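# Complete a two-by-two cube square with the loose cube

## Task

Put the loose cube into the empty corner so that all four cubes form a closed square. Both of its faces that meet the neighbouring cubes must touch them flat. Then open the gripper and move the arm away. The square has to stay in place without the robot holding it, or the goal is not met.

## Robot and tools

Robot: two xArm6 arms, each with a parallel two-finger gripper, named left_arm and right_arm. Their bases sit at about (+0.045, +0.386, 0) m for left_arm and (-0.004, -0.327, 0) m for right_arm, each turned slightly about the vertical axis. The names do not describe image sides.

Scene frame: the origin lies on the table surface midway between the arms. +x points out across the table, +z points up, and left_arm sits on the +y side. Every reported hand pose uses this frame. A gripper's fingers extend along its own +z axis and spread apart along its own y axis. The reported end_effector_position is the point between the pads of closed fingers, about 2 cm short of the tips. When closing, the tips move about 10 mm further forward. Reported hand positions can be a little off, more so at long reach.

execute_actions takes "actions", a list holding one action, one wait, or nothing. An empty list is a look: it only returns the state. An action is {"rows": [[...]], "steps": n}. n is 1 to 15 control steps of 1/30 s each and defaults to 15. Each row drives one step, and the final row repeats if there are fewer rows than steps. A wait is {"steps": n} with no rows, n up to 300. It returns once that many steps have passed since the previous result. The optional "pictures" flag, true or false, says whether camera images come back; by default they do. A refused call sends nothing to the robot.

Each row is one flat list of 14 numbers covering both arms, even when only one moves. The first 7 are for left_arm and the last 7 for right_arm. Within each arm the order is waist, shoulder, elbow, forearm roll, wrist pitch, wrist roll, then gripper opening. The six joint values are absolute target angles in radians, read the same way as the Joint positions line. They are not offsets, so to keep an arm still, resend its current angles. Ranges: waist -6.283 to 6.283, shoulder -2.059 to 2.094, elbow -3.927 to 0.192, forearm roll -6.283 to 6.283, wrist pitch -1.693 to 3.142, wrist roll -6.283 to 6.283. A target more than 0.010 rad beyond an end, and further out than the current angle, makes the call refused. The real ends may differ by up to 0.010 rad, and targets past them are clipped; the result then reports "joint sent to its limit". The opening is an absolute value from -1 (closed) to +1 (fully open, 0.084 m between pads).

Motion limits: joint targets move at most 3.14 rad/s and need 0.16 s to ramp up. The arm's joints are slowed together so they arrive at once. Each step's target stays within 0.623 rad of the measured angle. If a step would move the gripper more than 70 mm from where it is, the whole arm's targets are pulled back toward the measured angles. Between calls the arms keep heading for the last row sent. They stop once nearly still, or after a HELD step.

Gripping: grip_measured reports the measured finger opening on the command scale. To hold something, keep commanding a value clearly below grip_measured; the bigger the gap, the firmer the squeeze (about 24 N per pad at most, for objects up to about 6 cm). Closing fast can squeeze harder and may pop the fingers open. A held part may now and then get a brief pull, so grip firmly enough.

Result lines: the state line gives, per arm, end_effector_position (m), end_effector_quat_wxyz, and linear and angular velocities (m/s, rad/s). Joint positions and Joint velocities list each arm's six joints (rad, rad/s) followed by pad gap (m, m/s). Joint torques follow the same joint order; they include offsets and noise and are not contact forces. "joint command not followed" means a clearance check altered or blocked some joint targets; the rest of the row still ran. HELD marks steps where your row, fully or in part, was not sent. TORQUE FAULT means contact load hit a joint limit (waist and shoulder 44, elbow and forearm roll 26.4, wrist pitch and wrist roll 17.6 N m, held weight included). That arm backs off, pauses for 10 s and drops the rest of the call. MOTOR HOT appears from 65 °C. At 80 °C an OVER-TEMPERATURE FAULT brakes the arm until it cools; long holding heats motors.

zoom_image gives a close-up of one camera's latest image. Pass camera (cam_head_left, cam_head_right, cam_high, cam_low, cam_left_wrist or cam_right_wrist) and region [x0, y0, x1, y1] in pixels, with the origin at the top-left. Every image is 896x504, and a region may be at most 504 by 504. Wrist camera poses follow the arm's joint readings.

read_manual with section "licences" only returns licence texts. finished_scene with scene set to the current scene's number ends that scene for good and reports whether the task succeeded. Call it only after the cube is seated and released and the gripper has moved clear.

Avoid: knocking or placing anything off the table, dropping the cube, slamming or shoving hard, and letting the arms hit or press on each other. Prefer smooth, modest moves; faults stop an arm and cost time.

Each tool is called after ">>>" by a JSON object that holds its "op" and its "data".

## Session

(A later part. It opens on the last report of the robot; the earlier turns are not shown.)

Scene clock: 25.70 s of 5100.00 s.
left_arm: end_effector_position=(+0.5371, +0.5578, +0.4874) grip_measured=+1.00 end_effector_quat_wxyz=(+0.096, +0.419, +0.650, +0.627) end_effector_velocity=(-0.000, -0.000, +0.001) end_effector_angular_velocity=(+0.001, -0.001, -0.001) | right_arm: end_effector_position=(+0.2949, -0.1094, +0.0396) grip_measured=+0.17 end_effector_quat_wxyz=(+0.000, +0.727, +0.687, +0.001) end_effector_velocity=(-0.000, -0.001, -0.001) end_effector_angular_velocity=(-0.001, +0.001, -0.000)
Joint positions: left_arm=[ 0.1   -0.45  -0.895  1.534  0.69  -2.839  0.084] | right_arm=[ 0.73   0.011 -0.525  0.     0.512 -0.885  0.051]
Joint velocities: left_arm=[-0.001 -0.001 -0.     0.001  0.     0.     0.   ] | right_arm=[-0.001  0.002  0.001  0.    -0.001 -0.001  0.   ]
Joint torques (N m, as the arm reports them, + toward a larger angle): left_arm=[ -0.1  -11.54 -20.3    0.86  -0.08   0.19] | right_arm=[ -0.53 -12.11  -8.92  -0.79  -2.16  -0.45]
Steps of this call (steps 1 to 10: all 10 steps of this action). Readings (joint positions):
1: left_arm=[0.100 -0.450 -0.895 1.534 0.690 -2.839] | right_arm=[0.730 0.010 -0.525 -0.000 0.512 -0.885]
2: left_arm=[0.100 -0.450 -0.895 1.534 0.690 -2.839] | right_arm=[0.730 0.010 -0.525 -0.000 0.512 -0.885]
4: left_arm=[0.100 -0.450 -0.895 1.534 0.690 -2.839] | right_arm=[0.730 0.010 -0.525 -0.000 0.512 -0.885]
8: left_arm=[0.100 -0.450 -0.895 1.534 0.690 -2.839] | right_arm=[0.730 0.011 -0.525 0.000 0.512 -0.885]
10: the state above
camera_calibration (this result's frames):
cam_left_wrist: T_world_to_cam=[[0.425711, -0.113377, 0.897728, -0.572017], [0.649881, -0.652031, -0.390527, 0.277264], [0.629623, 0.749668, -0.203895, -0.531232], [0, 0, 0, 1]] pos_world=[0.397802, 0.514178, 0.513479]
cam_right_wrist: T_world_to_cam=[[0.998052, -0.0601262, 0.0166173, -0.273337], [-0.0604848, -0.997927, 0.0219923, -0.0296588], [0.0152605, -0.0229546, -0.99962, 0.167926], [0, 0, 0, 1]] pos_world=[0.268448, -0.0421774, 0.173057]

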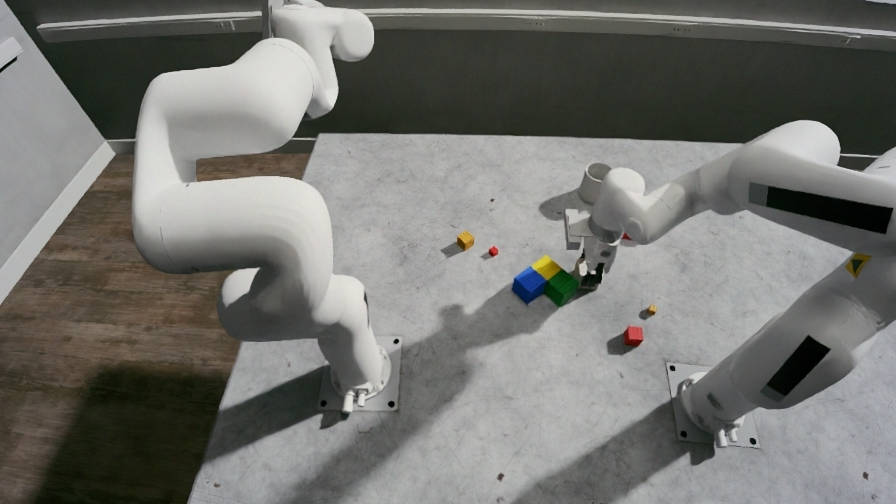

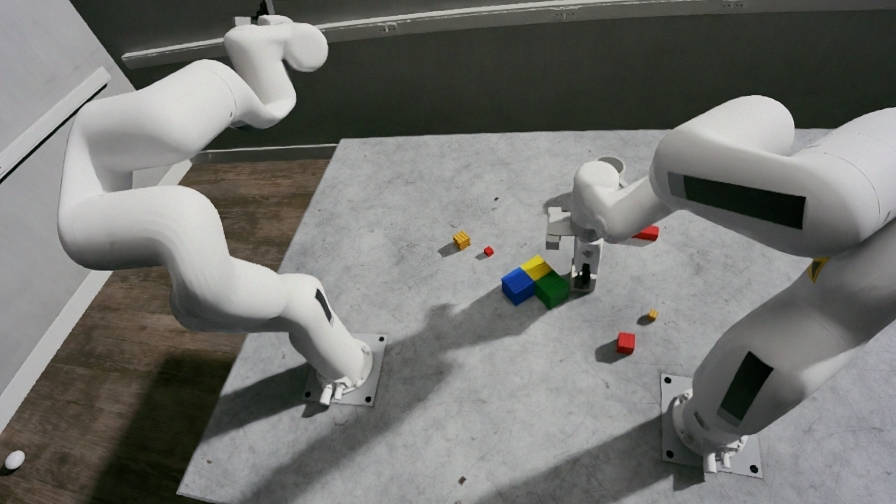

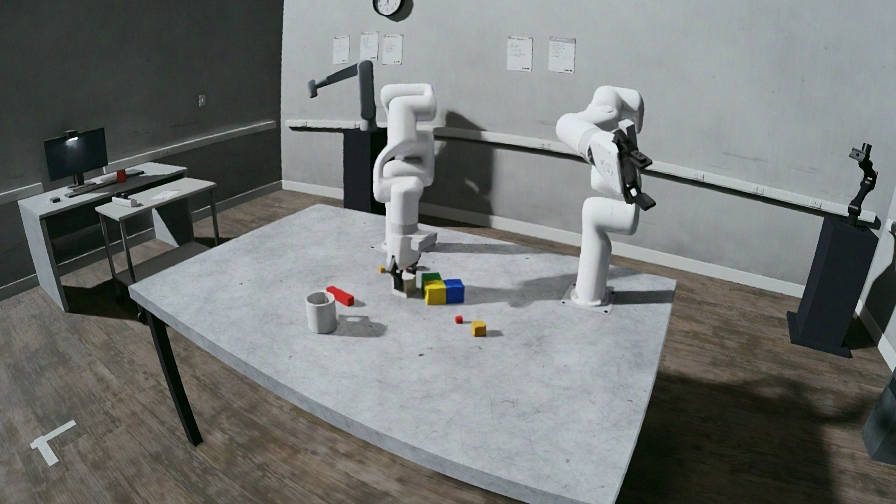

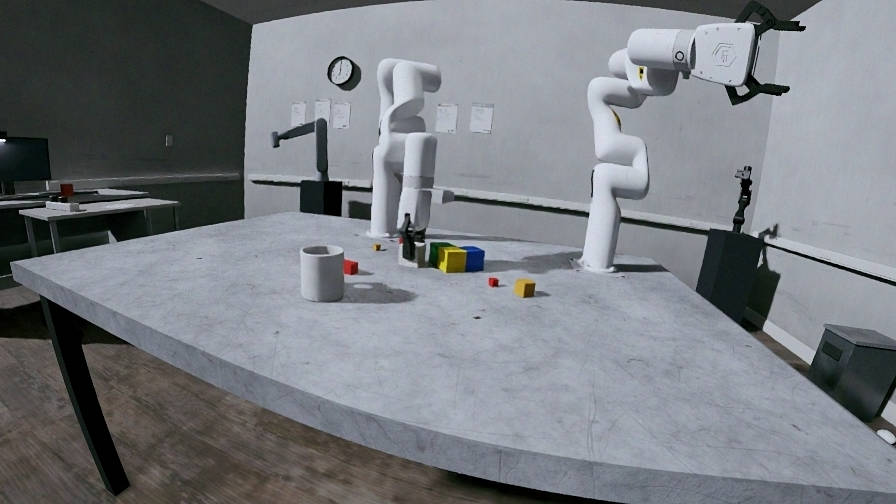

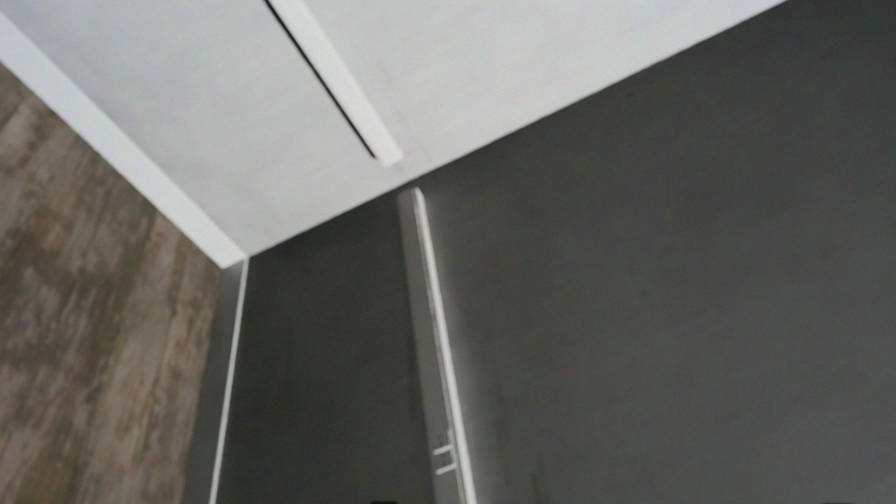

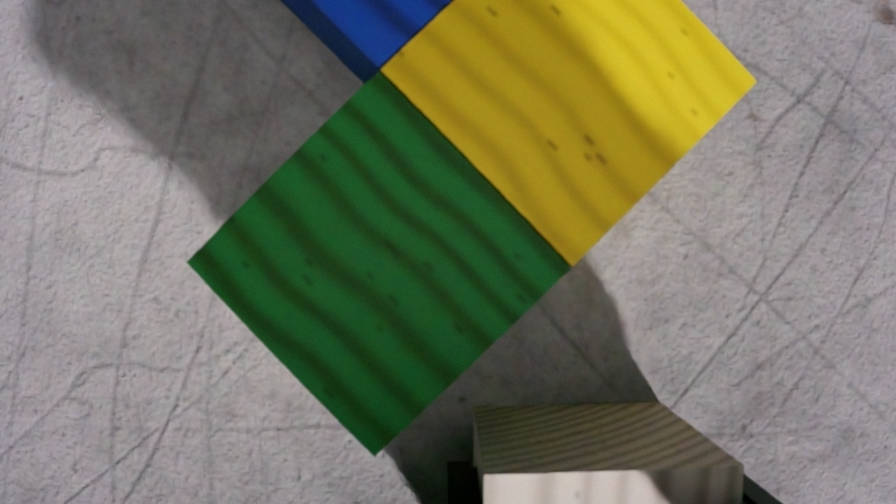

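>>> {"op": "execute_actions", "data": {"actions": [{"rows":[[0.1,-0.45,-0.895,1.534,0.69,-2.839,1,0.7296,0.0049,-0.5248,0,0.5199,-0.8854,-0.3],[0.1,-0.45,-0.895,1.534,0.69,-2.839,1,0.7296,-0.0078,-0.5262,0,0.5340,-0.8854,-0.3],[0.1,-0.45,-0.895,1.534,0.69,-2.839,1,0.7296,-0.0233,-0.5281,0,0.5514,-0.8854,-0.3],[0.1,-0.45,-0.895,1.534,0.69,-2.839,1,0.7296,-0.0416,-0.5308,0,0.5724,-0.8854,-0.3],[0.1,-0.45,-0.895,1.534,0.69,-2.839,1,0.7296,-0.0593,-0.5340,0,0.5933,-0.8854,-0.3],[0.1,-0.45,-0.895,1.534,0.69,-2.839,1,0.7296,-0.0767,-0.5376,0,0.6143,-0.8854,-0.3],[0.1,-0.45,-0.895,1.534,0.69,-2.839,1,0.7296,-0.0962,-0.5423,0,0.6385,-0.8854,-0.3],[0.1,-0.45,-0.895,1.534,0.69,-2.839,1,0.7296,-0.1191,-0.5506,0,0.6697,-0.8854,-0.3],[0.1,-0.45,-0.895,1.534,0.69,-2.839,1,0.7296,-0.1394,-0.5579,0,0.6973,-0.8854,-0.3],[0.1,-0.45,-0.895,1.534,0.69,-2.839,1,0.7318,-0.1622,-0.5662,0,0.7284,-0.8792,-0.3],[0.1,-0.45,-0.895,1.534,0.69,-2.839,1,0.7385,-0.178,-0.5715,0,0.7495,-0.8606,-0.3],[0.1,-0.45,-0.895,1.534,0.69,-2.839,1,0.7497,-0.1851,-0.5745,0,0.7596,-0.8297,-0.3],[0.1,-0.45,-0.895,1.534,0.69,-2.839,1,0.7648,-0.1851,-0.5745,0,0.7596,-0.7876,-0.3],[0.1,-0.45,-0.895,1.534,0.69,-2.839,1,0.7840,-0.1851,-0.5745,0,0.7596,-0.7344,-0.3],[0.1,-0.45,-0.895,1.534,0.69,-2.839,1,0.8068,-0.1851,-0.5745,0,0.7596,-0.6713,-0.3]],"steps":15}], "pictures": false}}

>>> {"op": "execute_actions", "data": {"actions": [{"rows":[[0.1,-0.45,-0.895,1.534,0.69,-2.839,1,0.8322,-0.1845,-0.5752,0,0.7597,-0.6007,-0.3],[0.1,-0.45,-0.895,1.534,0.69,-2.839,1,0.8599,-0.184,-0.5757,0,0.7597,-0.5240,-0.3],[0.1,-0.45,-0.895,1.534,0.69,-2.839,1,0.8897,-0.1835,-0.5763,0,0.7598,-0.4411,-0.3],[0.1,-0.45,-0.895,1.534,0.69,-2.839,1,0.9210,-0.183,-0.5768,0,0.7598,-0.3544,-0.3],[0.1,-0.45,-0.895,1.534,0.69,-2.839,1,0.9527,-0.1825,-0.5774,0,0.7599,-0.2666,-0.3],[0.1,-0.45,-0.895,1.534,0.69,-2.839,1,0.9843,-0.1817,-0.5782,0,0.7599,-0.1787,-0.3],[0.1,-0.45,-0.895,1.534,0.69,-2.839,1,1.0156,-0.1817,-0.5782,0,0.7599,-0.0920,-0.3],[0.1,-0.45,-0.895,1.534,0.69,-2.839,1,1.0454,-0.1817,-0.5782,0,0.7599,-0.0091,-0.3],[0.1,-0.45,-0.895,1.534,0.69,-2.839,1,1.0731,-0.1817,-0.5782,0,0.7599,0.0676,-0.3],[0.1,-0.45,-0.895,1.534,0.69,-2.839,1,1.0985,-0.1817,-0.5782,0,0.7599,0.1382,-0.3],[0.1,-0.45,-0.895,1.534,0.69,-2.839,1,1.1213,-0.1817,-0.5782,0,0.7599,0.2013,-0.3],[0.1,-0.45,-0.895,1.534,0.69,-2.839,1,1.1405,-0.1817,-0.5782,0,0.7599,0.2545,-0.3],[0.1,-0.45,-0.895,1.534,0.69,-2.839,1,1.1556,-0.1817,-0.5782,0,0.7599,0.2966,-0.3],[0.1,-0.45,-0.895,1.534,0.69,-2.839,1,1.1668,-0.1795,-0.5773,0,0.7568,0.3275,-0.3],[0.1,-0.45,-0.895,1.534,0.69,-2.839,1,1.1735,-0.1747,-0.5753,0,0.7500,0.3461,-0.3]],"steps":15}], "pictures": false}}

>>> {"op": "execute_actions", "data": {"actions": [{"rows":[[0.1,-0.45,-0.895,1.534,0.69,-2.839,1,1.1757,-0.1589,-0.5700,0,0.7289,0.3523,-0.3],[0.1,-0.45,-0.895,1.534,0.69,-2.839,1,1.1757,-0.141,-0.5635,0,0.7045,0.3523,-0.3],[0.1,-0.45,-0.895,1.534,0.69,-2.839,1,1.1757,-0.1235,-0.557,0,0.6805,0.3523,-0.3],[0.1,-0.45,-0.895,1.534,0.69,-2.839,1,1.1757,-0.1065,-0.5505,0,0.657,0.3523,-0.3],[0.1,-0.45,-0.895,1.534,0.69,-2.839,1,1.1757,-0.0900,-0.5454,0,0.6354,0.3523,-0.3],[0.1,-0.45,-0.895,1.534,0.69,-2.839,1,1.1757,-0.0734,-0.5414,0,0.6148,0.3523,-0.3],[0.1,-0.45,-0.895,1.534,0.69,-2.839,1,1.1757,-0.0560,-0.5378,0,0.5938,0.3523,-0.3],[0.1,-0.45,-0.895,1.534,0.69,-2.839,1,1.1757,-0.0413,-0.5351,0,0.5764,0.3523,-0.3],[0.1,-0.45,-0.895,1.534,0.69,-2.839,1,1.1757,-0.0292,-0.5332,0,0.5624,0.3523,-0.3],[0.1,-0.45,-0.895,1.534,0.69,-2.839,1,1.1757,-0.0200,-0.5319,0,0.5519,0.3523,-0.3],[0.1,-0.45,-0.895,1.534,0.69,-2.839,1,1.1757,-0.0125,-0.531,0,0.5435,0.3523,-0.3],[0.1,-0.45,-0.895,1.534,0.69,-2.839,1,1.1757,-0.0062,-0.5302,0,0.5364,0.3523,-0.3],[0.1,-0.45,-0.895,1.534,0.69,-2.839,1,1.1757,-0.0015,-0.5297,0,0.5312,0.3523,-0.3],[0.1,-0.45,-0.895,1.534,0.69,-2.839,1,1.1757,0.0016,-0.5293,0,0.5277,0.3523,-0.3],[0.1,-0.45,-0.895,1.534,0.69,-2.839,1,1.1757,0.004,-0.529,0,0.525,0.3523,-0.3]],"steps":15}], "pictures": false}}

>>> {"op": "execute_actions", "data": {"actions": [{"rows":[[0.1,-0.45,-0.895,1.534,0.69,-2.839,1,1.1757,0.0064,-0.5288,0,0.5224,0.3523,-0.3],[0.1,-0.45,-0.895,1.534,0.69,-2.839,1,1.1757,0.008,-0.5286,0,0.5206,0.3523,-0.3],[0.1,-0.45,-0.895,1.534,0.69,-2.839,1,1.1757,0.0096,-0.5285,0,0.5189,0.3523,-0.3],[0.1,-0.45,-0.895,1.534,0.69,-2.839,1,1.1757,0.0112,-0.5283,0,0.5171,0.3523,-0.3]],"steps":12}]}}

Scene clock: 37.67 s of 5100.00 s.
left_arm: end_effector_position=(+0.5371, +0.5578, +0.4874) grip_measured=+1.00 end_effector_quat_wxyz=(+0.096, +0.419, +0.650, +0.627) end_effector_velocity=(+0.000, -0.000, +0.001) end_effector_angular_velocity=(-0.002, -0.002, +0.000) | right_arm: end_effector_position=(+0.2914, -0.1038, +0.1042) grip_measured=+0.17 end_effector_quat_wxyz=(+0.000, +0.738, +0.674, +0.002) end_effector_velocity=(-0.058, +0.095, +0.107) end_effector_angular_velocity=(+0.032, -0.038, -0.521)
Joint positions: left_arm=[ 0.1   -0.45  -0.895  1.534  0.69  -2.839  0.084] | right_arm=[ 0.747 -0.169 -0.57  -0.     0.735 -0.833  0.051]
Joint velocities: left_arm=[-0.001 -0.    -0.002 -0.003  0.    -0.     0.   ] | right_arm=[ 0.3   -0.249 -0.104 -0.001  0.304  0.822 -0.   ]
Joint torques (N m, as the arm reports them, + toward a larger angle): left_arm=[ -0.32 -11.17 -20.3    0.78  -0.07   0.2 ] | right_arm=[  1.84 -11.19 -10.07  -0.55  -1.43   0.83]
Steps of this call (steps 1 to 15: the robot went on to your last target; steps 16 to 90: nothing new was sent; then 8.47 s passed at rest; steps 91 to 105: all 15 steps of this action). Readings (joint positions):
91: left_arm=[0.100 -0.450 -0.895 1.534 0.690 -2.839] | right_arm=[0.730 0.013 -0.524 0.000 0.511 -0.885]
92: left_arm=[0.100 -0.450 -0.895 1.534 0.690 -2.839] | right_arm=[0.730 0.012 -0.524 -0.000 0.512 -0.885]
94: left_arm=[0.100 -0.450 -0.895 1.534 0.690 -2.839] | right_arm=[0.729 0.004 -0.522 -0.000 0.526 -0.885]
98: left_arm=[0.100 -0.450 -0.895 1.534 0.690 -2.839] | right_arm=[0.729 -0.046 -0.525 -0.000 0.589 -0.885]
105: the state above

Scene clock: 38.17 s of 5100.00 s.
left_arm: end_effector_position=(+0.5371, +0.5578, +0.4874) grip_measured=+1.00 end_effector_quat_wxyz=(+0.096, +0.419, +0.650, +0.627) end_effector_velocity=(-0.000, -0.000, +0.001) end_effector_angular_velocity=(-0.000, -0.001, -0.001) | right_arm: end_effector_position=(+0.1974, -0.0171, +0.1099) grip_measured=+0.17 end_effector_quat_wxyz=(+0.000, +0.907, +0.421, -0.000) end_effector_velocity=(-0.218, +0.143, +0.001) end_effector_angular_velocity=(+0.003, -0.003, -1.233)
Joint positions: left_arm=[ 0.1   -0.45  -0.895  1.534  0.69  -2.839  0.084] | right_arm=[ 1.095 -0.181 -0.578  0.     0.76   0.125  0.051]
Joint velocities: left_arm=[-0.001 -0.001 -0.    -0.     0.     0.     0.   ] | right_arm=[ 0.705 -0.    -0.001 -0.    -0.003  1.939 -0.   ]
Joint torques (N m, as the arm reports them, + toward a larger angle): left_arm=[ -0.33 -11.5  -20.28   0.77  -0.12   0.28] | right_arm=[ -1.95 -18.67 -12.71  -0.66  -1.46  -0.52]
Steps of this call (steps 1 to 15: all 15 steps of this action). Readings (joint positions):
1: left_arm=[0.100 -0.450 -0.895 1.534 0.690 -2.839] | right_arm=[0.759 -0.175 -0.572 -0.000 0.744 -0.802]
2: left_arm=[0.100 -0.450 -0.895 1.534 0.690 -2.839] | right_arm=[0.773 -0.179 -0.573 -0.000 0.749 -0.763]
4: left_arm=[0.100 -0.450 -0.895 1.534 0.690 -2.839] | right_arm=[0.808 -0.181 -0.573 -0.000 0.755 -0.665]
8: left_arm=[0.100 -0.450 -0.895 1.534 0.690 -2.839] | right_arm=[0.904 -0.182 -0.575 0.000 0.759 -0.401]
15: the state above

Scene clock: 38.67 s of 5100.00 s.
left_arm: end_effector_position=(+0.5371, +0.5578, +0.4874) grip_measured=+1.00 end_effector_quat_wxyz=(+0.096, +0.419, +0.650, +0.627) end_effector_velocity=(+0.000, -0.000, -0.001) end_effector_angular_velocity=(+0.002, +0.002, -0.001) | right_arm: end_effector_position=(+0.1691, -0.0072, +0.0436) grip_measured=+0.17 end_effector_quat_wxyz=(+0.005, +0.935, +0.354, -0.006) end_effector_velocity=(+0.009, +0.020, -0.047) end_effector_angular_velocity=(+0.053, -0.030, -0.003)
Joint positions: left_arm=[ 0.1   -0.45  -0.895  1.534  0.69  -2.839  0.084] | right_arm=[ 1.175 -0.009 -0.523  0.     0.55   0.351  0.051]
Joint velocities: left_arm=[-0.     0.001  0.     0.002 -0.001 -0.     0.   ] | right_arm=[ 0.004  0.18  -0.004 -0.001 -0.237  0.008  0.   ]
Joint torques (N m, as the arm reports them, + toward a larger angle): left_arm=[  0.02 -11.52 -20.35   0.78  -0.15   0.17] | right_arm=[ -0.68 -30.29 -19.46  -0.77  -3.94   0.3 ]
Steps of this call (steps 1 to 15: all 15 steps of this action). Readings (joint positions):
1: left_arm=[0.100 -0.450 -0.895 1.534 0.690 -2.839] | right_arm=[1.117 -0.181 -0.578 0.000 0.759 0.186]
2: left_arm=[0.100 -0.450 -0.895 1.534 0.690 -2.839] | right_arm=[1.136 -0.180 -0.577 0.000 0.757 0.238]
4: left_arm=[0.100 -0.450 -0.895 1.534 0.690 -2.839] | right_arm=[1.160 -0.163 -0.573 0.000 0.731 0.303]
8: left_arm=[0.100 -0.450 -0.895 1.534 0.690 -2.839] | right_arm=[1.172 -0.099 -0.548 -0.000 0.650 0.343]
15: the state above

Scene clock: 39.07 s of 5100.00 s.
left_arm: end_effector_position=(+0.5371, +0.5578, +0.4874) grip_measured=+1.00 end_effector_quat_wxyz=(+0.096, +0.419, +0.650, +0.627) end_effector_velocity=(-0.000, +0.000, +0.001) end_effector_angular_velocity=(+0.001, -0.002, +0.001) | right_arm: end_effector_position=(+0.1734, +0.0006, +0.0420) grip_measured=+0.17 end_effector_quat_wxyz=(-0.002, +0.935, +0.354, +0.003) end_effector_velocity=(-0.014, -0.023, -0.019) end_effector_angular_velocity=(-0.061, +0.033, +0.002)
Joint positions: left_arm=[ 0.1   -0.45  -0.895  1.534  0.69  -2.839  0.084] | right_arm=[ 1.175  0.009 -0.532 -0.     0.515  0.352  0.051]
Joint velocities: left_arm=[ 0.001 -0.002 -0.001  0.001  0.001  0.     0.   ] | right_arm=[0.003 0.017 0.038 0.001 0.015 0.    0.   ]
Joint torques (N m, as the arm reports them, + toward a larger angle): left_arm=[ -0.3  -11.36 -20.17   0.78  -0.09   0.26] | right_arm=[ -0.34 -21.5  -11.29  -0.87  -1.63  -0.24]
Steps of this call (steps 1 to 12: all 12 steps of this action). Readings (joint positions):
1: left_arm=[0.100 -0.450 -0.895 1.534 0.690 -2.839] | right_arm=[1.176 -0.004 -0.524 0.000 0.542 0.352]
2: left_arm=[0.100 -0.450 -0.895 1.534 0.690 -2.839] | right_arm=[1.176 -0.001 -0.525 0.000 0.536 0.352]
4: left_arm=[0.100 -0.450 -0.895 1.534 0.690 -2.839] | right_arm=[1.176 0.005 -0.527 0.000 0.528 0.352]
8: left_arm=[0.100 -0.450 -0.895 1.534 0.690 -2.839] | right_arm=[1.175 0.007 -0.536 -0.000 0.515 0.352]
12: the state above
camera_calibration (this result's frames):
cam_left_wrist: T_world_to_cam=[[0.425711, -0.113377, 0.897728, -0.572017], [0.649881, -0.65203, -0.390527, 0.277264], [0.629623, 0.749668, -0.203895, -0.531232], [0, 0, 0, 1]] pos_world=[0.397802, 0.514178, 0.513479]
cam_right_wrist: T_world_to_cam=[[0.658314, -0.752649, 0.0119541, -0.086017], [-0.75273, -0.658124, 0.0164582, 0.192806], [-0.00452, -0.0198329, -0.999793, 0.178208], [0, 0, 0, 1]] pos_world=[0.202562, 0.0656837, 0.176026]

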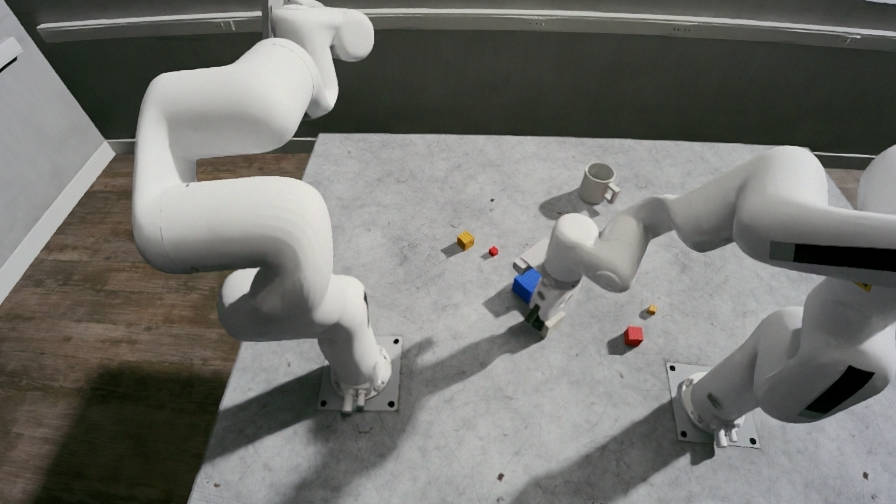

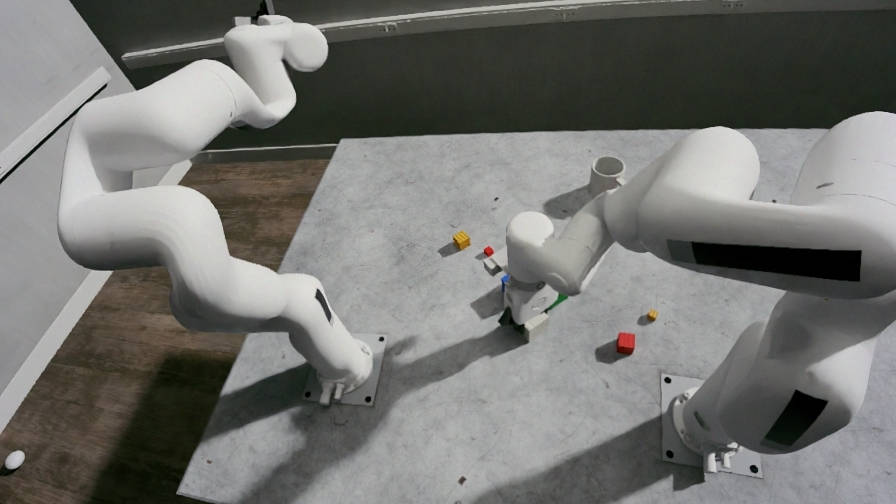

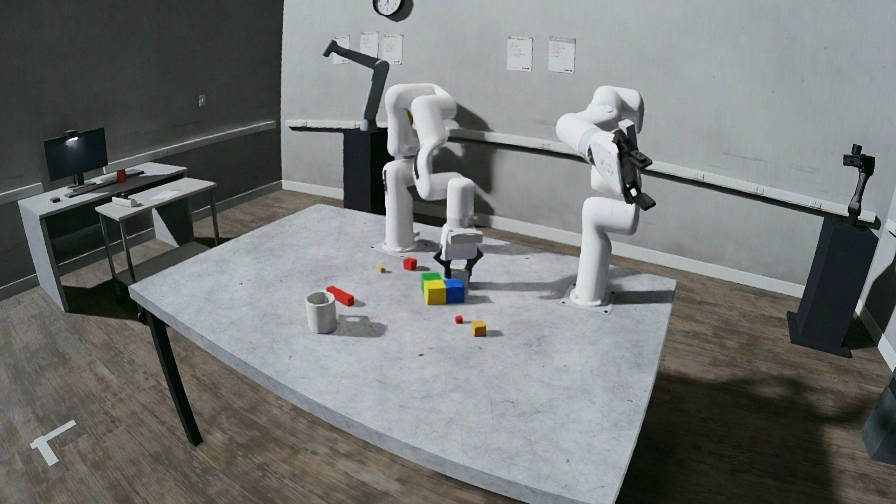

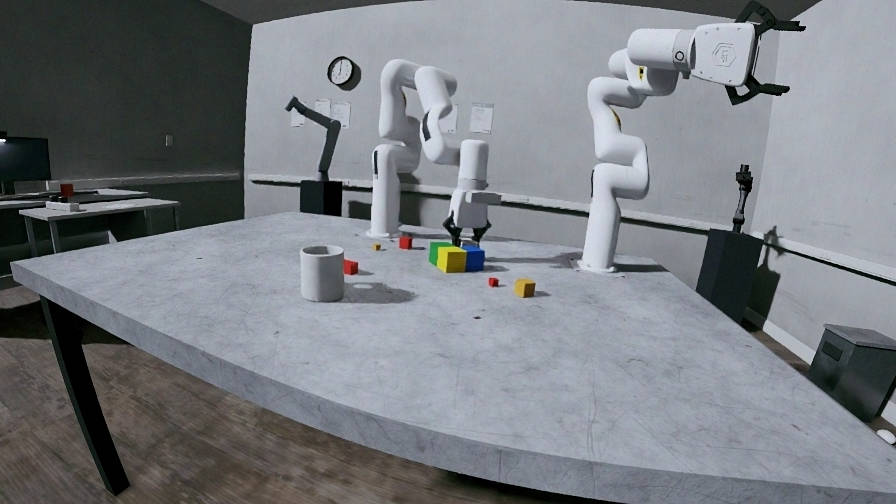

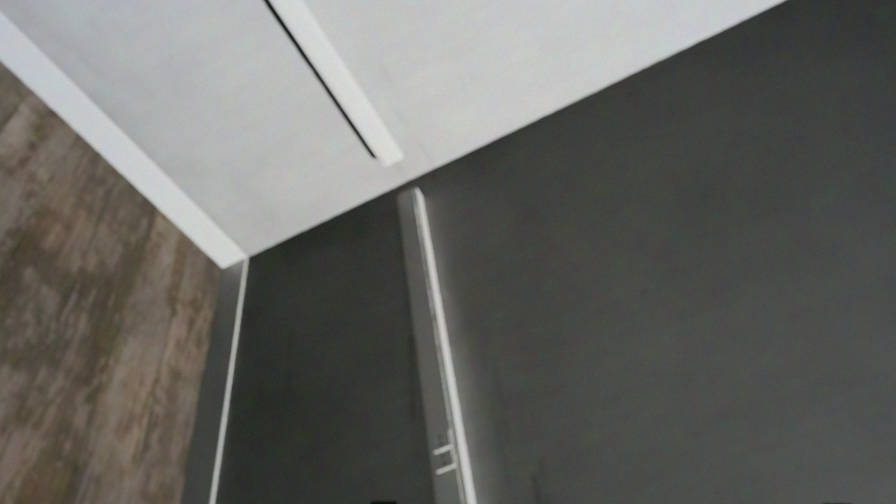

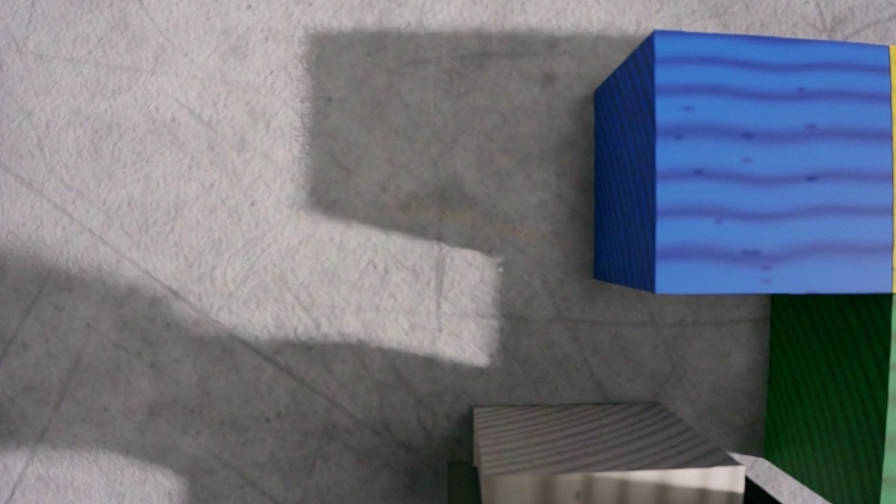

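>>> {"op": "execute_actions", "data": {"actions": [{"rows":[[0.1,-0.45,-0.895,1.534,0.69,-2.839,1,1.1757,0.0125,-0.5282,0,0.5157,0.3523,-0.3],[0.1,-0.45,-0.895,1.534,0.69,-2.839,1,1.1757,0.0135,-0.5281,0,0.5146,0.3523,-0.3],[0.1,-0.45,-0.895,1.534,0.69,-2.839,1,1.1757,0.0144,-0.5280,0,0.5136,0.3523,-0.3]],"steps":8}], "pictures": false}}

Scene clock: 40.13 s of 5100.00 s.
left_arm: end_effector_position=(+0.5371, +0.5578, +0.4874) grip_measured=+1.00 end_effector_quat_wxyz=(+0.096, +0.419, +0.650, +0.627) end_effector_velocity=(+0.000, -0.000, -0.000) end_effector_angular_velocity=(-0.000, +0.000, -0.000) | right_arm: end_effector_position=(+0.1722, -0.0013, +0.0395) grip_measured=+0.17 end_effector_quat_wxyz=(-0.000, +0.935, +0.354, +0.001) end_effector_velocity=(+0.000, +0.001, -0.000) end_effector_angular_velocity=(+0.002, -0.001, +0.001)
Joint positions: left_arm=[ 0.1   -0.45  -0.895  1.534  0.69  -2.839  0.084] | right_arm=[ 1.176  0.013 -0.529  0.     0.514  0.352  0.051]
Joint velocities: left_arm=[-0.001  0.    -0.    -0.     0.     0.     0.   ] | right_arm=[ 0.001  0.002 -0.001  0.    -0.004  0.     0.   ]
Joint torques (N m, as the arm reports them, + toward a larger angle): left_arm=[ -0.32 -11.44 -20.16   0.7   -0.04   0.19] | right_arm=[ -0.05 -19.45 -10.53  -0.38  -1.54  -0.1 ]
Steps of this call (steps 1 to 15: the robot went on to your last target; steps 16 to 24: nothing new was sent; steps 25 to 32: all 8 steps of this action). Readings (joint positions):
25: left_arm=[0.100 -0.450 -0.895 1.534 0.690 -2.839] | right_arm=[1.176 0.011 -0.528 -0.000 0.517 0.352]
26: left_arm=[0.100 -0.450 -0.895 1.534 0.690 -2.839] | right_arm=[1.176 0.011 -0.528 -0.000 0.517 0.352]
28: left_arm=[0.100 -0.450 -0.895 1.534 0.690 -2.839] | right_arm=[1.176 0.013 -0.528 0.000 0.515 0.352]
32: the state above

>>> {"op": "execute_actions", "data": {"actions": [{"rows":[[0.1,-0.45,-0.895,1.534,0.69,-2.839,1,1.1757,0.0135,-0.5281,0,0.5146,0.3523,0.05],[0.1,-0.45,-0.895,1.534,0.69,-2.839,1,1.1757,0.0135,-0.5281,0,0.5146,0.3523,0.2],[0.1,-0.45,-0.895,1.534,0.69,-2.839,1,1.1757,0.0135,-0.5281,0,0.5146,0.3523,0.35],[0.1,-0.45,-0.895,1.534,0.69,-2.839,1,1.1757,0.0135,-0.5281,0,0.5146,0.3523,0.55],[0.1,-0.45,-0.895,1.534,0.69,-2.839,1,1.1762,0.0128,-0.5264,0,0.5136,0.3523,0.75],[0.1,-0.45,-0.895,1.534,0.69,-2.839,1,1.1767,0.0121,-0.5246,0,0.5125,0.3621,0.75],[0.1,-0.45,-0.895,1.534,0.69,-2.839,1,1.1772,0.0114,-0.5229,0,0.5115,0.3913,0.75],[0.1,-0.45,-0.895,1.534,0.69,-2.839,1,1.1776,0.0107,-0.5212,0,0.5105,0.4381,0.75],[0.1,-0.45,-0.895,1.534,0.69,-2.839,1,1.1776,0.0107,-0.5212,0,0.5105,0.5003,0.75],[0.1,-0.45,-0.895,1.534,0.69,-2.839,1,1.1776,0.0107,-0.5212,0,0.5105,0.5751,0.75],[0.1,-0.45,-0.895,1.534,0.69,-2.839,1,1.1776,0.0107,-0.5212,0,0.5105,0.6586,0.8],[0.1,-0.45,-0.895,1.534,0.69,-2.839,1,1.1776,0.0107,-0.5212,0,0.5105,0.7460,0.85],[0.1,-0.45,-0.895,1.534,0.69,-2.839,1,1.1776,0.0107,-0.5212,0,0.5105,0.8333,0.92],[0.1,-0.45,-0.895,1.534,0.69,-2.839,1,1.1776,0.0107,-0.5212,0,0.5105,0.9168,1],[0.1,-0.45,-0.895,1.534,0.69,-2.839,1,1.1776,0.0107,-0.5212,0,0.5105,0.9916,1]],"steps":15}], "pictures": false}}

>>> {"op": "execute_actions", "data": {"actions": [{"rows":[[0.1,-0.45,-0.895,1.534,0.69,-2.839,1,1.1776,0.0107,-0.5212,0,0.5105,1.0538,1],[0.1,-0.45,-0.895,1.534,0.69,-2.839,1,1.1776,0.0107,-0.5212,0,0.5105,1.1002,1],[0.1,-0.45,-0.895,1.534,0.69,-2.839,1,1.1776,0.0107,-0.5212,0,0.5105,1.1294,1],[0.1,-0.45,-0.895,1.534,0.69,-2.839,1,1.1776,0.0107,-0.5212,0,0.5105,1.1396,1],[0.1,-0.45,-0.895,1.534,0.69,-2.839,1,1.1776,0.0107,-0.5212,0,0.5105,1.1396,1],[0.1,-0.45,-0.895,1.534,0.69,-2.839,1,1.1794,0.0099,-0.5202,0,0.5103,1.1414,1],[0.1,-0.45,-0.895,1.534,0.69,-2.839,1,1.1849,0.0075,-0.5173,0,0.5098,1.1469,1],[0.1,-0.45,-0.895,1.534,0.69,-2.839,1,1.1934,0.0038,-0.5128,0,0.5090,1.1554,1],[0.1,-0.45,-0.895,1.534,0.69,-2.839,1,1.2040,-0.0009,-0.5071,0,0.5080,1.1660,1],[0.1,-0.45,-0.895,1.534,0.69,-2.839,1,1.2159,-0.0061,-0.5008,0,0.5069,1.1779,1],[0.1,-0.45,-0.895,1.534,0.69,-2.839,1,1.2277,-0.0112,-0.4945,0,0.5057,1.1897,1],[0.1,-0.45,-0.895,1.534,0.69,-2.839,1,1.2383,-0.0159,-0.4888,0,0.5047,1.2003,1],[0.1,-0.45,-0.895,1.534,0.69,-2.839,1,1.2468,-0.0196,-0.4843,0,0.5039,1.2088,1],[0.1,-0.45,-0.895,1.534,0.69,-2.839,1,1.2523,-0.0220,-0.4814,0,0.5034,1.2143,1],[0.1,-0.45,-0.895,1.534,0.69,-2.839,1,1.2541,-0.0228,-0.4804,0,0.5032,1.2161,1]],"steps":15}], "pictures": false}}

>>> {"op": "execute_actions", "data": {"actions": [{"rows":[[0.1,-0.45,-0.895,1.534,0.69,-2.839,1,1.2541,-0.0228,-0.4804,0,0.5032,1.2161,0.95],[0.1,-0.45,-0.895,1.534,0.69,-2.839,1,1.2541,-0.0228,-0.4804,0,0.5032,1.2161,0.87],[0.1,-0.45,-0.895,1.534,0.69,-2.839,1,1.2541,-0.0228,-0.4804,0,0.5032,1.2161,0.78],[0.1,-0.45,-0.895,1.534,0.69,-2.839,1,1.2541,-0.0228,-0.4804,0,0.5032,1.2161,0.68],[0.1,-0.45,-0.895,1.534,0.69,-2.839,1,1.2541,-0.0228,-0.4804,0,0.5032,1.2161,0.58],[0.1,-0.45,-0.895,1.534,0.69,-2.839,1,1.2541,-0.0228,-0.4804,0,0.5032,1.2161,0.48],[0.1,-0.45,-0.895,1.534,0.69,-2.839,1,1.2541,-0.0228,-0.4804,0,0.5032,1.2161,0.38],[0.1,-0.45,-0.895,1.534,0.69,-2.839,1,1.2541,-0.0228,-0.4804,0,0.5032,1.2161,0.31],[0.1,-0.45,-0.895,1.534,0.69,-2.839,1,1.2541,-0.0228,-0.4804,0,0.5032,1.2161,0.27]],"steps":15}]}}

Scene clock: 51.67 s of 5100.00 s.
left_arm: end_effector_position=(+0.5371, +0.5578, +0.4874) grip_measured=+1.00 end_effector_quat_wxyz=(+0.096, +0.419, +0.650, +0.627) end_effector_velocity=(-0.000, +0.000, -0.000) end_effector_angular_velocity=(-0.001, -0.000, +0.000) | right_arm: end_effector_position=(+0.1703, -0.0034, +0.0381) grip_measured=+0.99 end_effector_quat_wxyz=(+0.000, +0.976, +0.217, -0.000) end_effector_velocity=(+0.002, +0.003, +0.004) end_effector_angular_velocity=(+0.010, -0.008, -1.980)
Joint positions: left_arm=[ 0.1   -0.45  -0.895  1.534  0.69  -2.839  0.084] | right_arm=[ 1.178  0.012 -0.521 -0.     0.511  0.64   0.084]
Joint velocities: left_arm=[ 0.001 -0.001  0.001 -0.001 -0.    -0.     0.   ] | right_arm=[ 0.    -0.007 -0.002  0.    -0.003  1.981  0.019]
Joint torques (N m, as the arm reports them, + toward a larger angle): left_arm=[ -0.31 -11.21 -20.2    0.8   -0.05   0.15] | right_arm=[ -0.3  -19.81 -10.7   -0.54  -1.39   0.3 ]
Steps of this call (steps 1 to 15: the robot went on to your last target; steps 16 to 90: nothing new was sent; then 8.03 s passed at rest; steps 91 to 105: all 15 steps of this action). Readings (joint positions):
91: left_arm=[0.100 -0.450 -0.895 1.534 0.690 -2.839] | right_arm=[1.176 0.014 -0.528 -0.000 0.514 0.352]
92: left_arm=[0.100 -0.450 -0.895 1.534 0.690 -2.839] | right_arm=[1.176 0.014 -0.528 -0.000 0.514 0.352]
94: left_arm=[0.100 -0.450 -0.895 1.534 0.690 -2.839] | right_arm=[1.176 0.016 -0.526 0.000 0.514 0.352]
98: left_arm=[0.100 -0.450 -0.895 1.534 0.690 -2.839] | right_arm=[1.177 0.016 -0.523 0.000 0.514 0.361]
105: the state above

Scene clock: 52.17 s of 5100.00 s.
left_arm: end_effector_position=(+0.5371, +0.5578, +0.4874) grip_measured=+1.00 end_effector_quat_wxyz=(+0.096, +0.419, +0.650, +0.627) end_effector_velocity=(-0.000, +0.000, -0.000) end_effector_angular_velocity=(+0.000, +0.000, +0.001) | right_arm: end_effector_position=(+0.1484, -0.0015, +0.0385) grip_measured=+1.00 end_effector_quat_wxyz=(+0.000, +1.000, -0.029, -0.000) end_effector_velocity=(-0.102, +0.004, -0.001) end_effector_angular_velocity=(-0.003, +0.001, -0.018)
Joint positions: left_arm=[ 0.1   -0.45  -0.895  1.534  0.69  -2.839  0.084] | right_arm=[ 1.234 -0.014 -0.491 -0.     0.505  1.192  0.084]
Joint velocities: left_arm=[ 0.    -0.001  0.001  0.     0.    -0.     0.   ] | right_arm=[ 0.261 -0.112  0.138 -0.001 -0.022  0.279 -0.   ]
Joint torques (N m, as the arm reports them, + toward a larger angle): left_arm=[ -0.32 -11.53 -20.3    0.72   0.     0.15] | right_arm=[ -0.57 -19.29 -10.99  -0.24  -1.56  -0.04]
Steps of this call (steps 1 to 15: all 15 steps of this action). Readings (joint positions):
1: left_arm=[0.100 -0.450 -0.895 1.534 0.690 -2.839] | right_arm=[1.178 0.011 -0.521 0.000 0.511 0.709]
2: left_arm=[0.100 -0.450 -0.895 1.534 0.690 -2.839] | right_arm=[1.178 0.011 -0.521 0.000 0.511 0.780]
4: left_arm=[0.100 -0.450 -0.895 1.534 0.690 -2.839] | right_arm=[1.178 0.011 -0.521 0.000 0.511 0.919]
8: left_arm=[0.100 -0.450 -0.895 1.534 0.690 -2.839] | right_arm=[1.179 0.010 -0.520 0.000 0.510 1.096]
15: the state above

Scene clock: 52.67 s of 5100.00 s.
left_arm: end_effector_position=(+0.5371, +0.5578, +0.4874) grip_measured=+1.00 end_effector_quat_wxyz=(+0.096, +0.419, +0.650, +0.627) end_effector_velocity=(-0.000, -0.000, +0.001) end_effector_angular_velocity=(+0.001, -0.001, -0.000) | right_arm: end_effector_position=(+0.1406, -0.0012, +0.0385) grip_measured=+0.26 end_effector_quat_wxyz=(-0.000, +1.000, -0.031, +0.000) end_effector_velocity=(-0.000, +0.000, +0.000) end_effector_angular_velocity=(+0.000, -0.000, -0.000)
Joint positions: left_arm=[ 0.1   -0.45  -0.895  1.534  0.69  -2.839  0.084] | right_arm=[ 1.254 -0.023 -0.48   0.     0.503  1.216  0.055]
Joint velocities: left_arm=[-0.    -0.001 -0.     0.001  0.    -0.     0.   ] | right_arm=[ 0.001 -0.001  0.    -0.    -0.     0.001 -0.   ]
Joint torques (N m, as the arm reports them, + toward a larger angle): left_arm=[ -0.01 -11.36 -20.37   0.93  -0.05   0.19] | right_arm=[ -0.72 -19.65 -10.55  -0.9   -1.5   -0.07]
Steps of this call (steps 1 to 15: all 15 steps of this action). Readings (joint positions):
1: left_arm=[0.100 -0.450 -0.895 1.534 0.690 -2.839] | right_arm=[1.241 -0.017 -0.487 -0.000 0.505 1.200]
2: left_arm=[0.100 -0.450 -0.895 1.534 0.690 -2.839] | right_arm=[1.246 -0.019 -0.485 -0.000 0.504 1.206]
4: left_arm=[0.100 -0.450 -0.895 1.534 0.690 -2.839] | right_arm=[1.251 -0.021 -0.482 -0.000 0.504 1.211]
8: left_arm=[0.100 -0.450 -0.895 1.534 0.690 -2.839] | right_arm=[1.253 -0.022 -0.481 0.000 0.503 1.215]
15: the state above
camera_calibration (this result's frames):
cam_left_wrist: T_world_to_cam=[[0.425711, -0.113377, 0.897728, -0.572017], [0.649881, -0.65203, -0.390527, 0.277264], [0.629623, 0.749668, -0.203895, -0.531232], [0, 0, 0, 1]] pos_world=[0.397802, 0.514179, 0.513479]
cam_right_wrist: T_world_to_cam=[[-0.0664138, -0.997686, 0.0145366, 0.0357825], [-0.997489, 0.0667455, 0.0236688, 0.201983], [-0.0245843, -0.0129281, -0.999614, 0.177304], [0, 0, 0, 1]] pos_world=[0.208211, 0.0245105, 0.171935]

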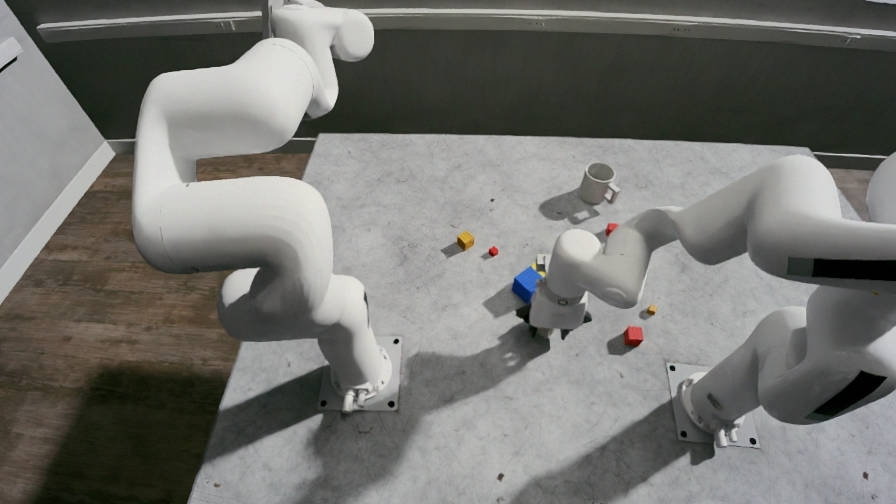

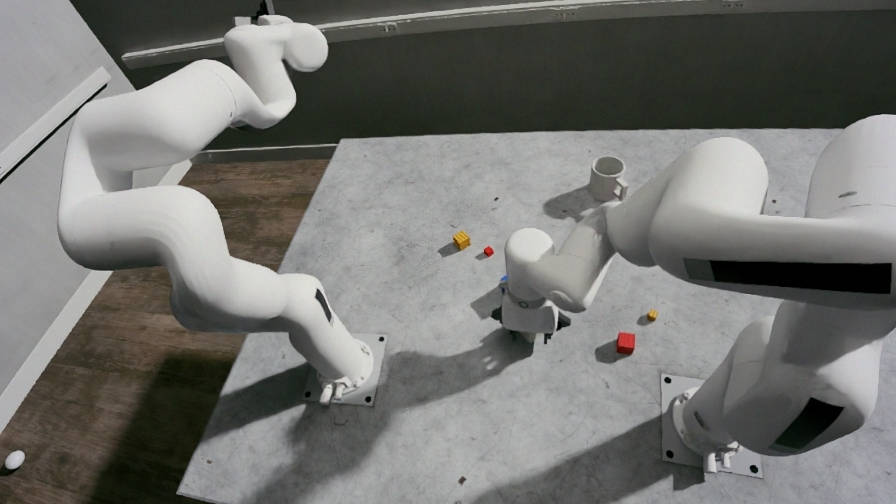

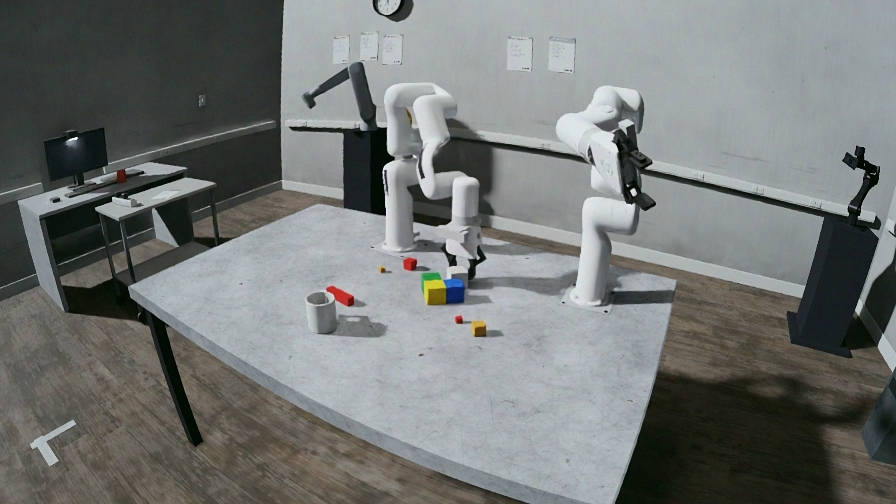

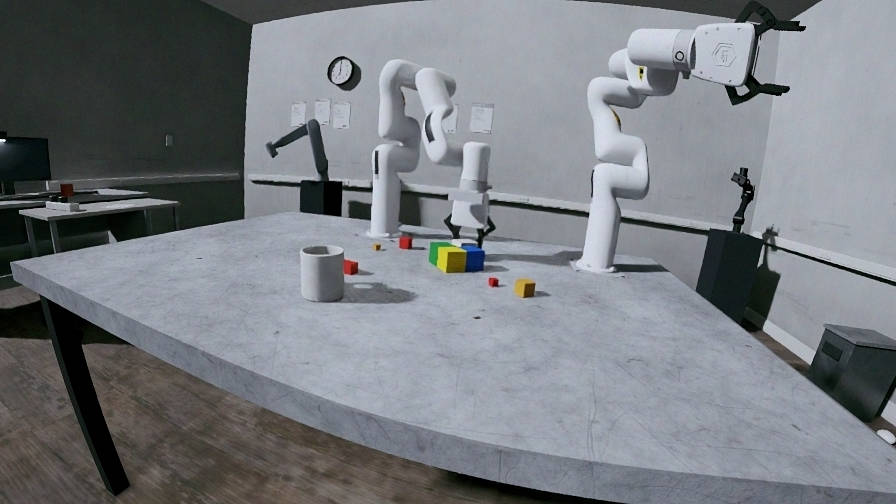

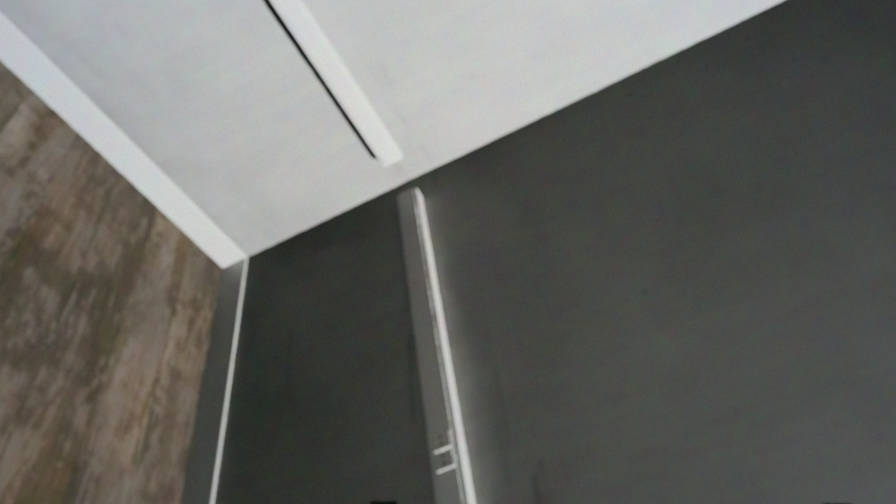

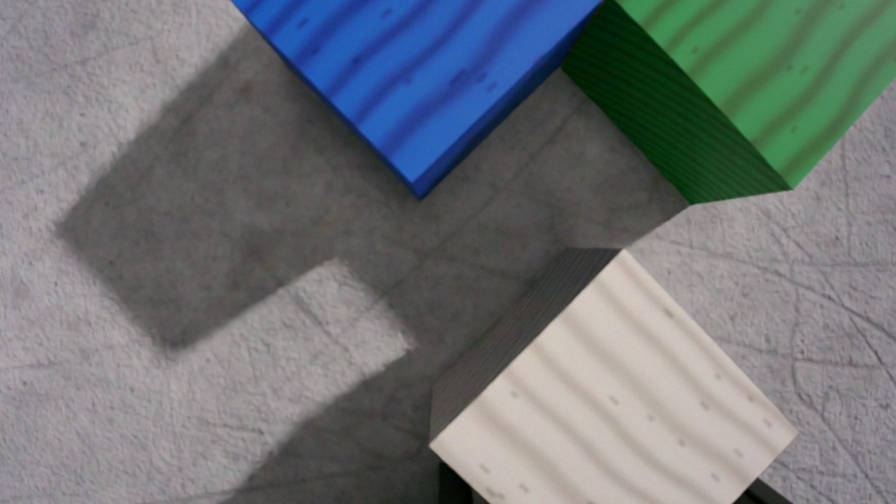

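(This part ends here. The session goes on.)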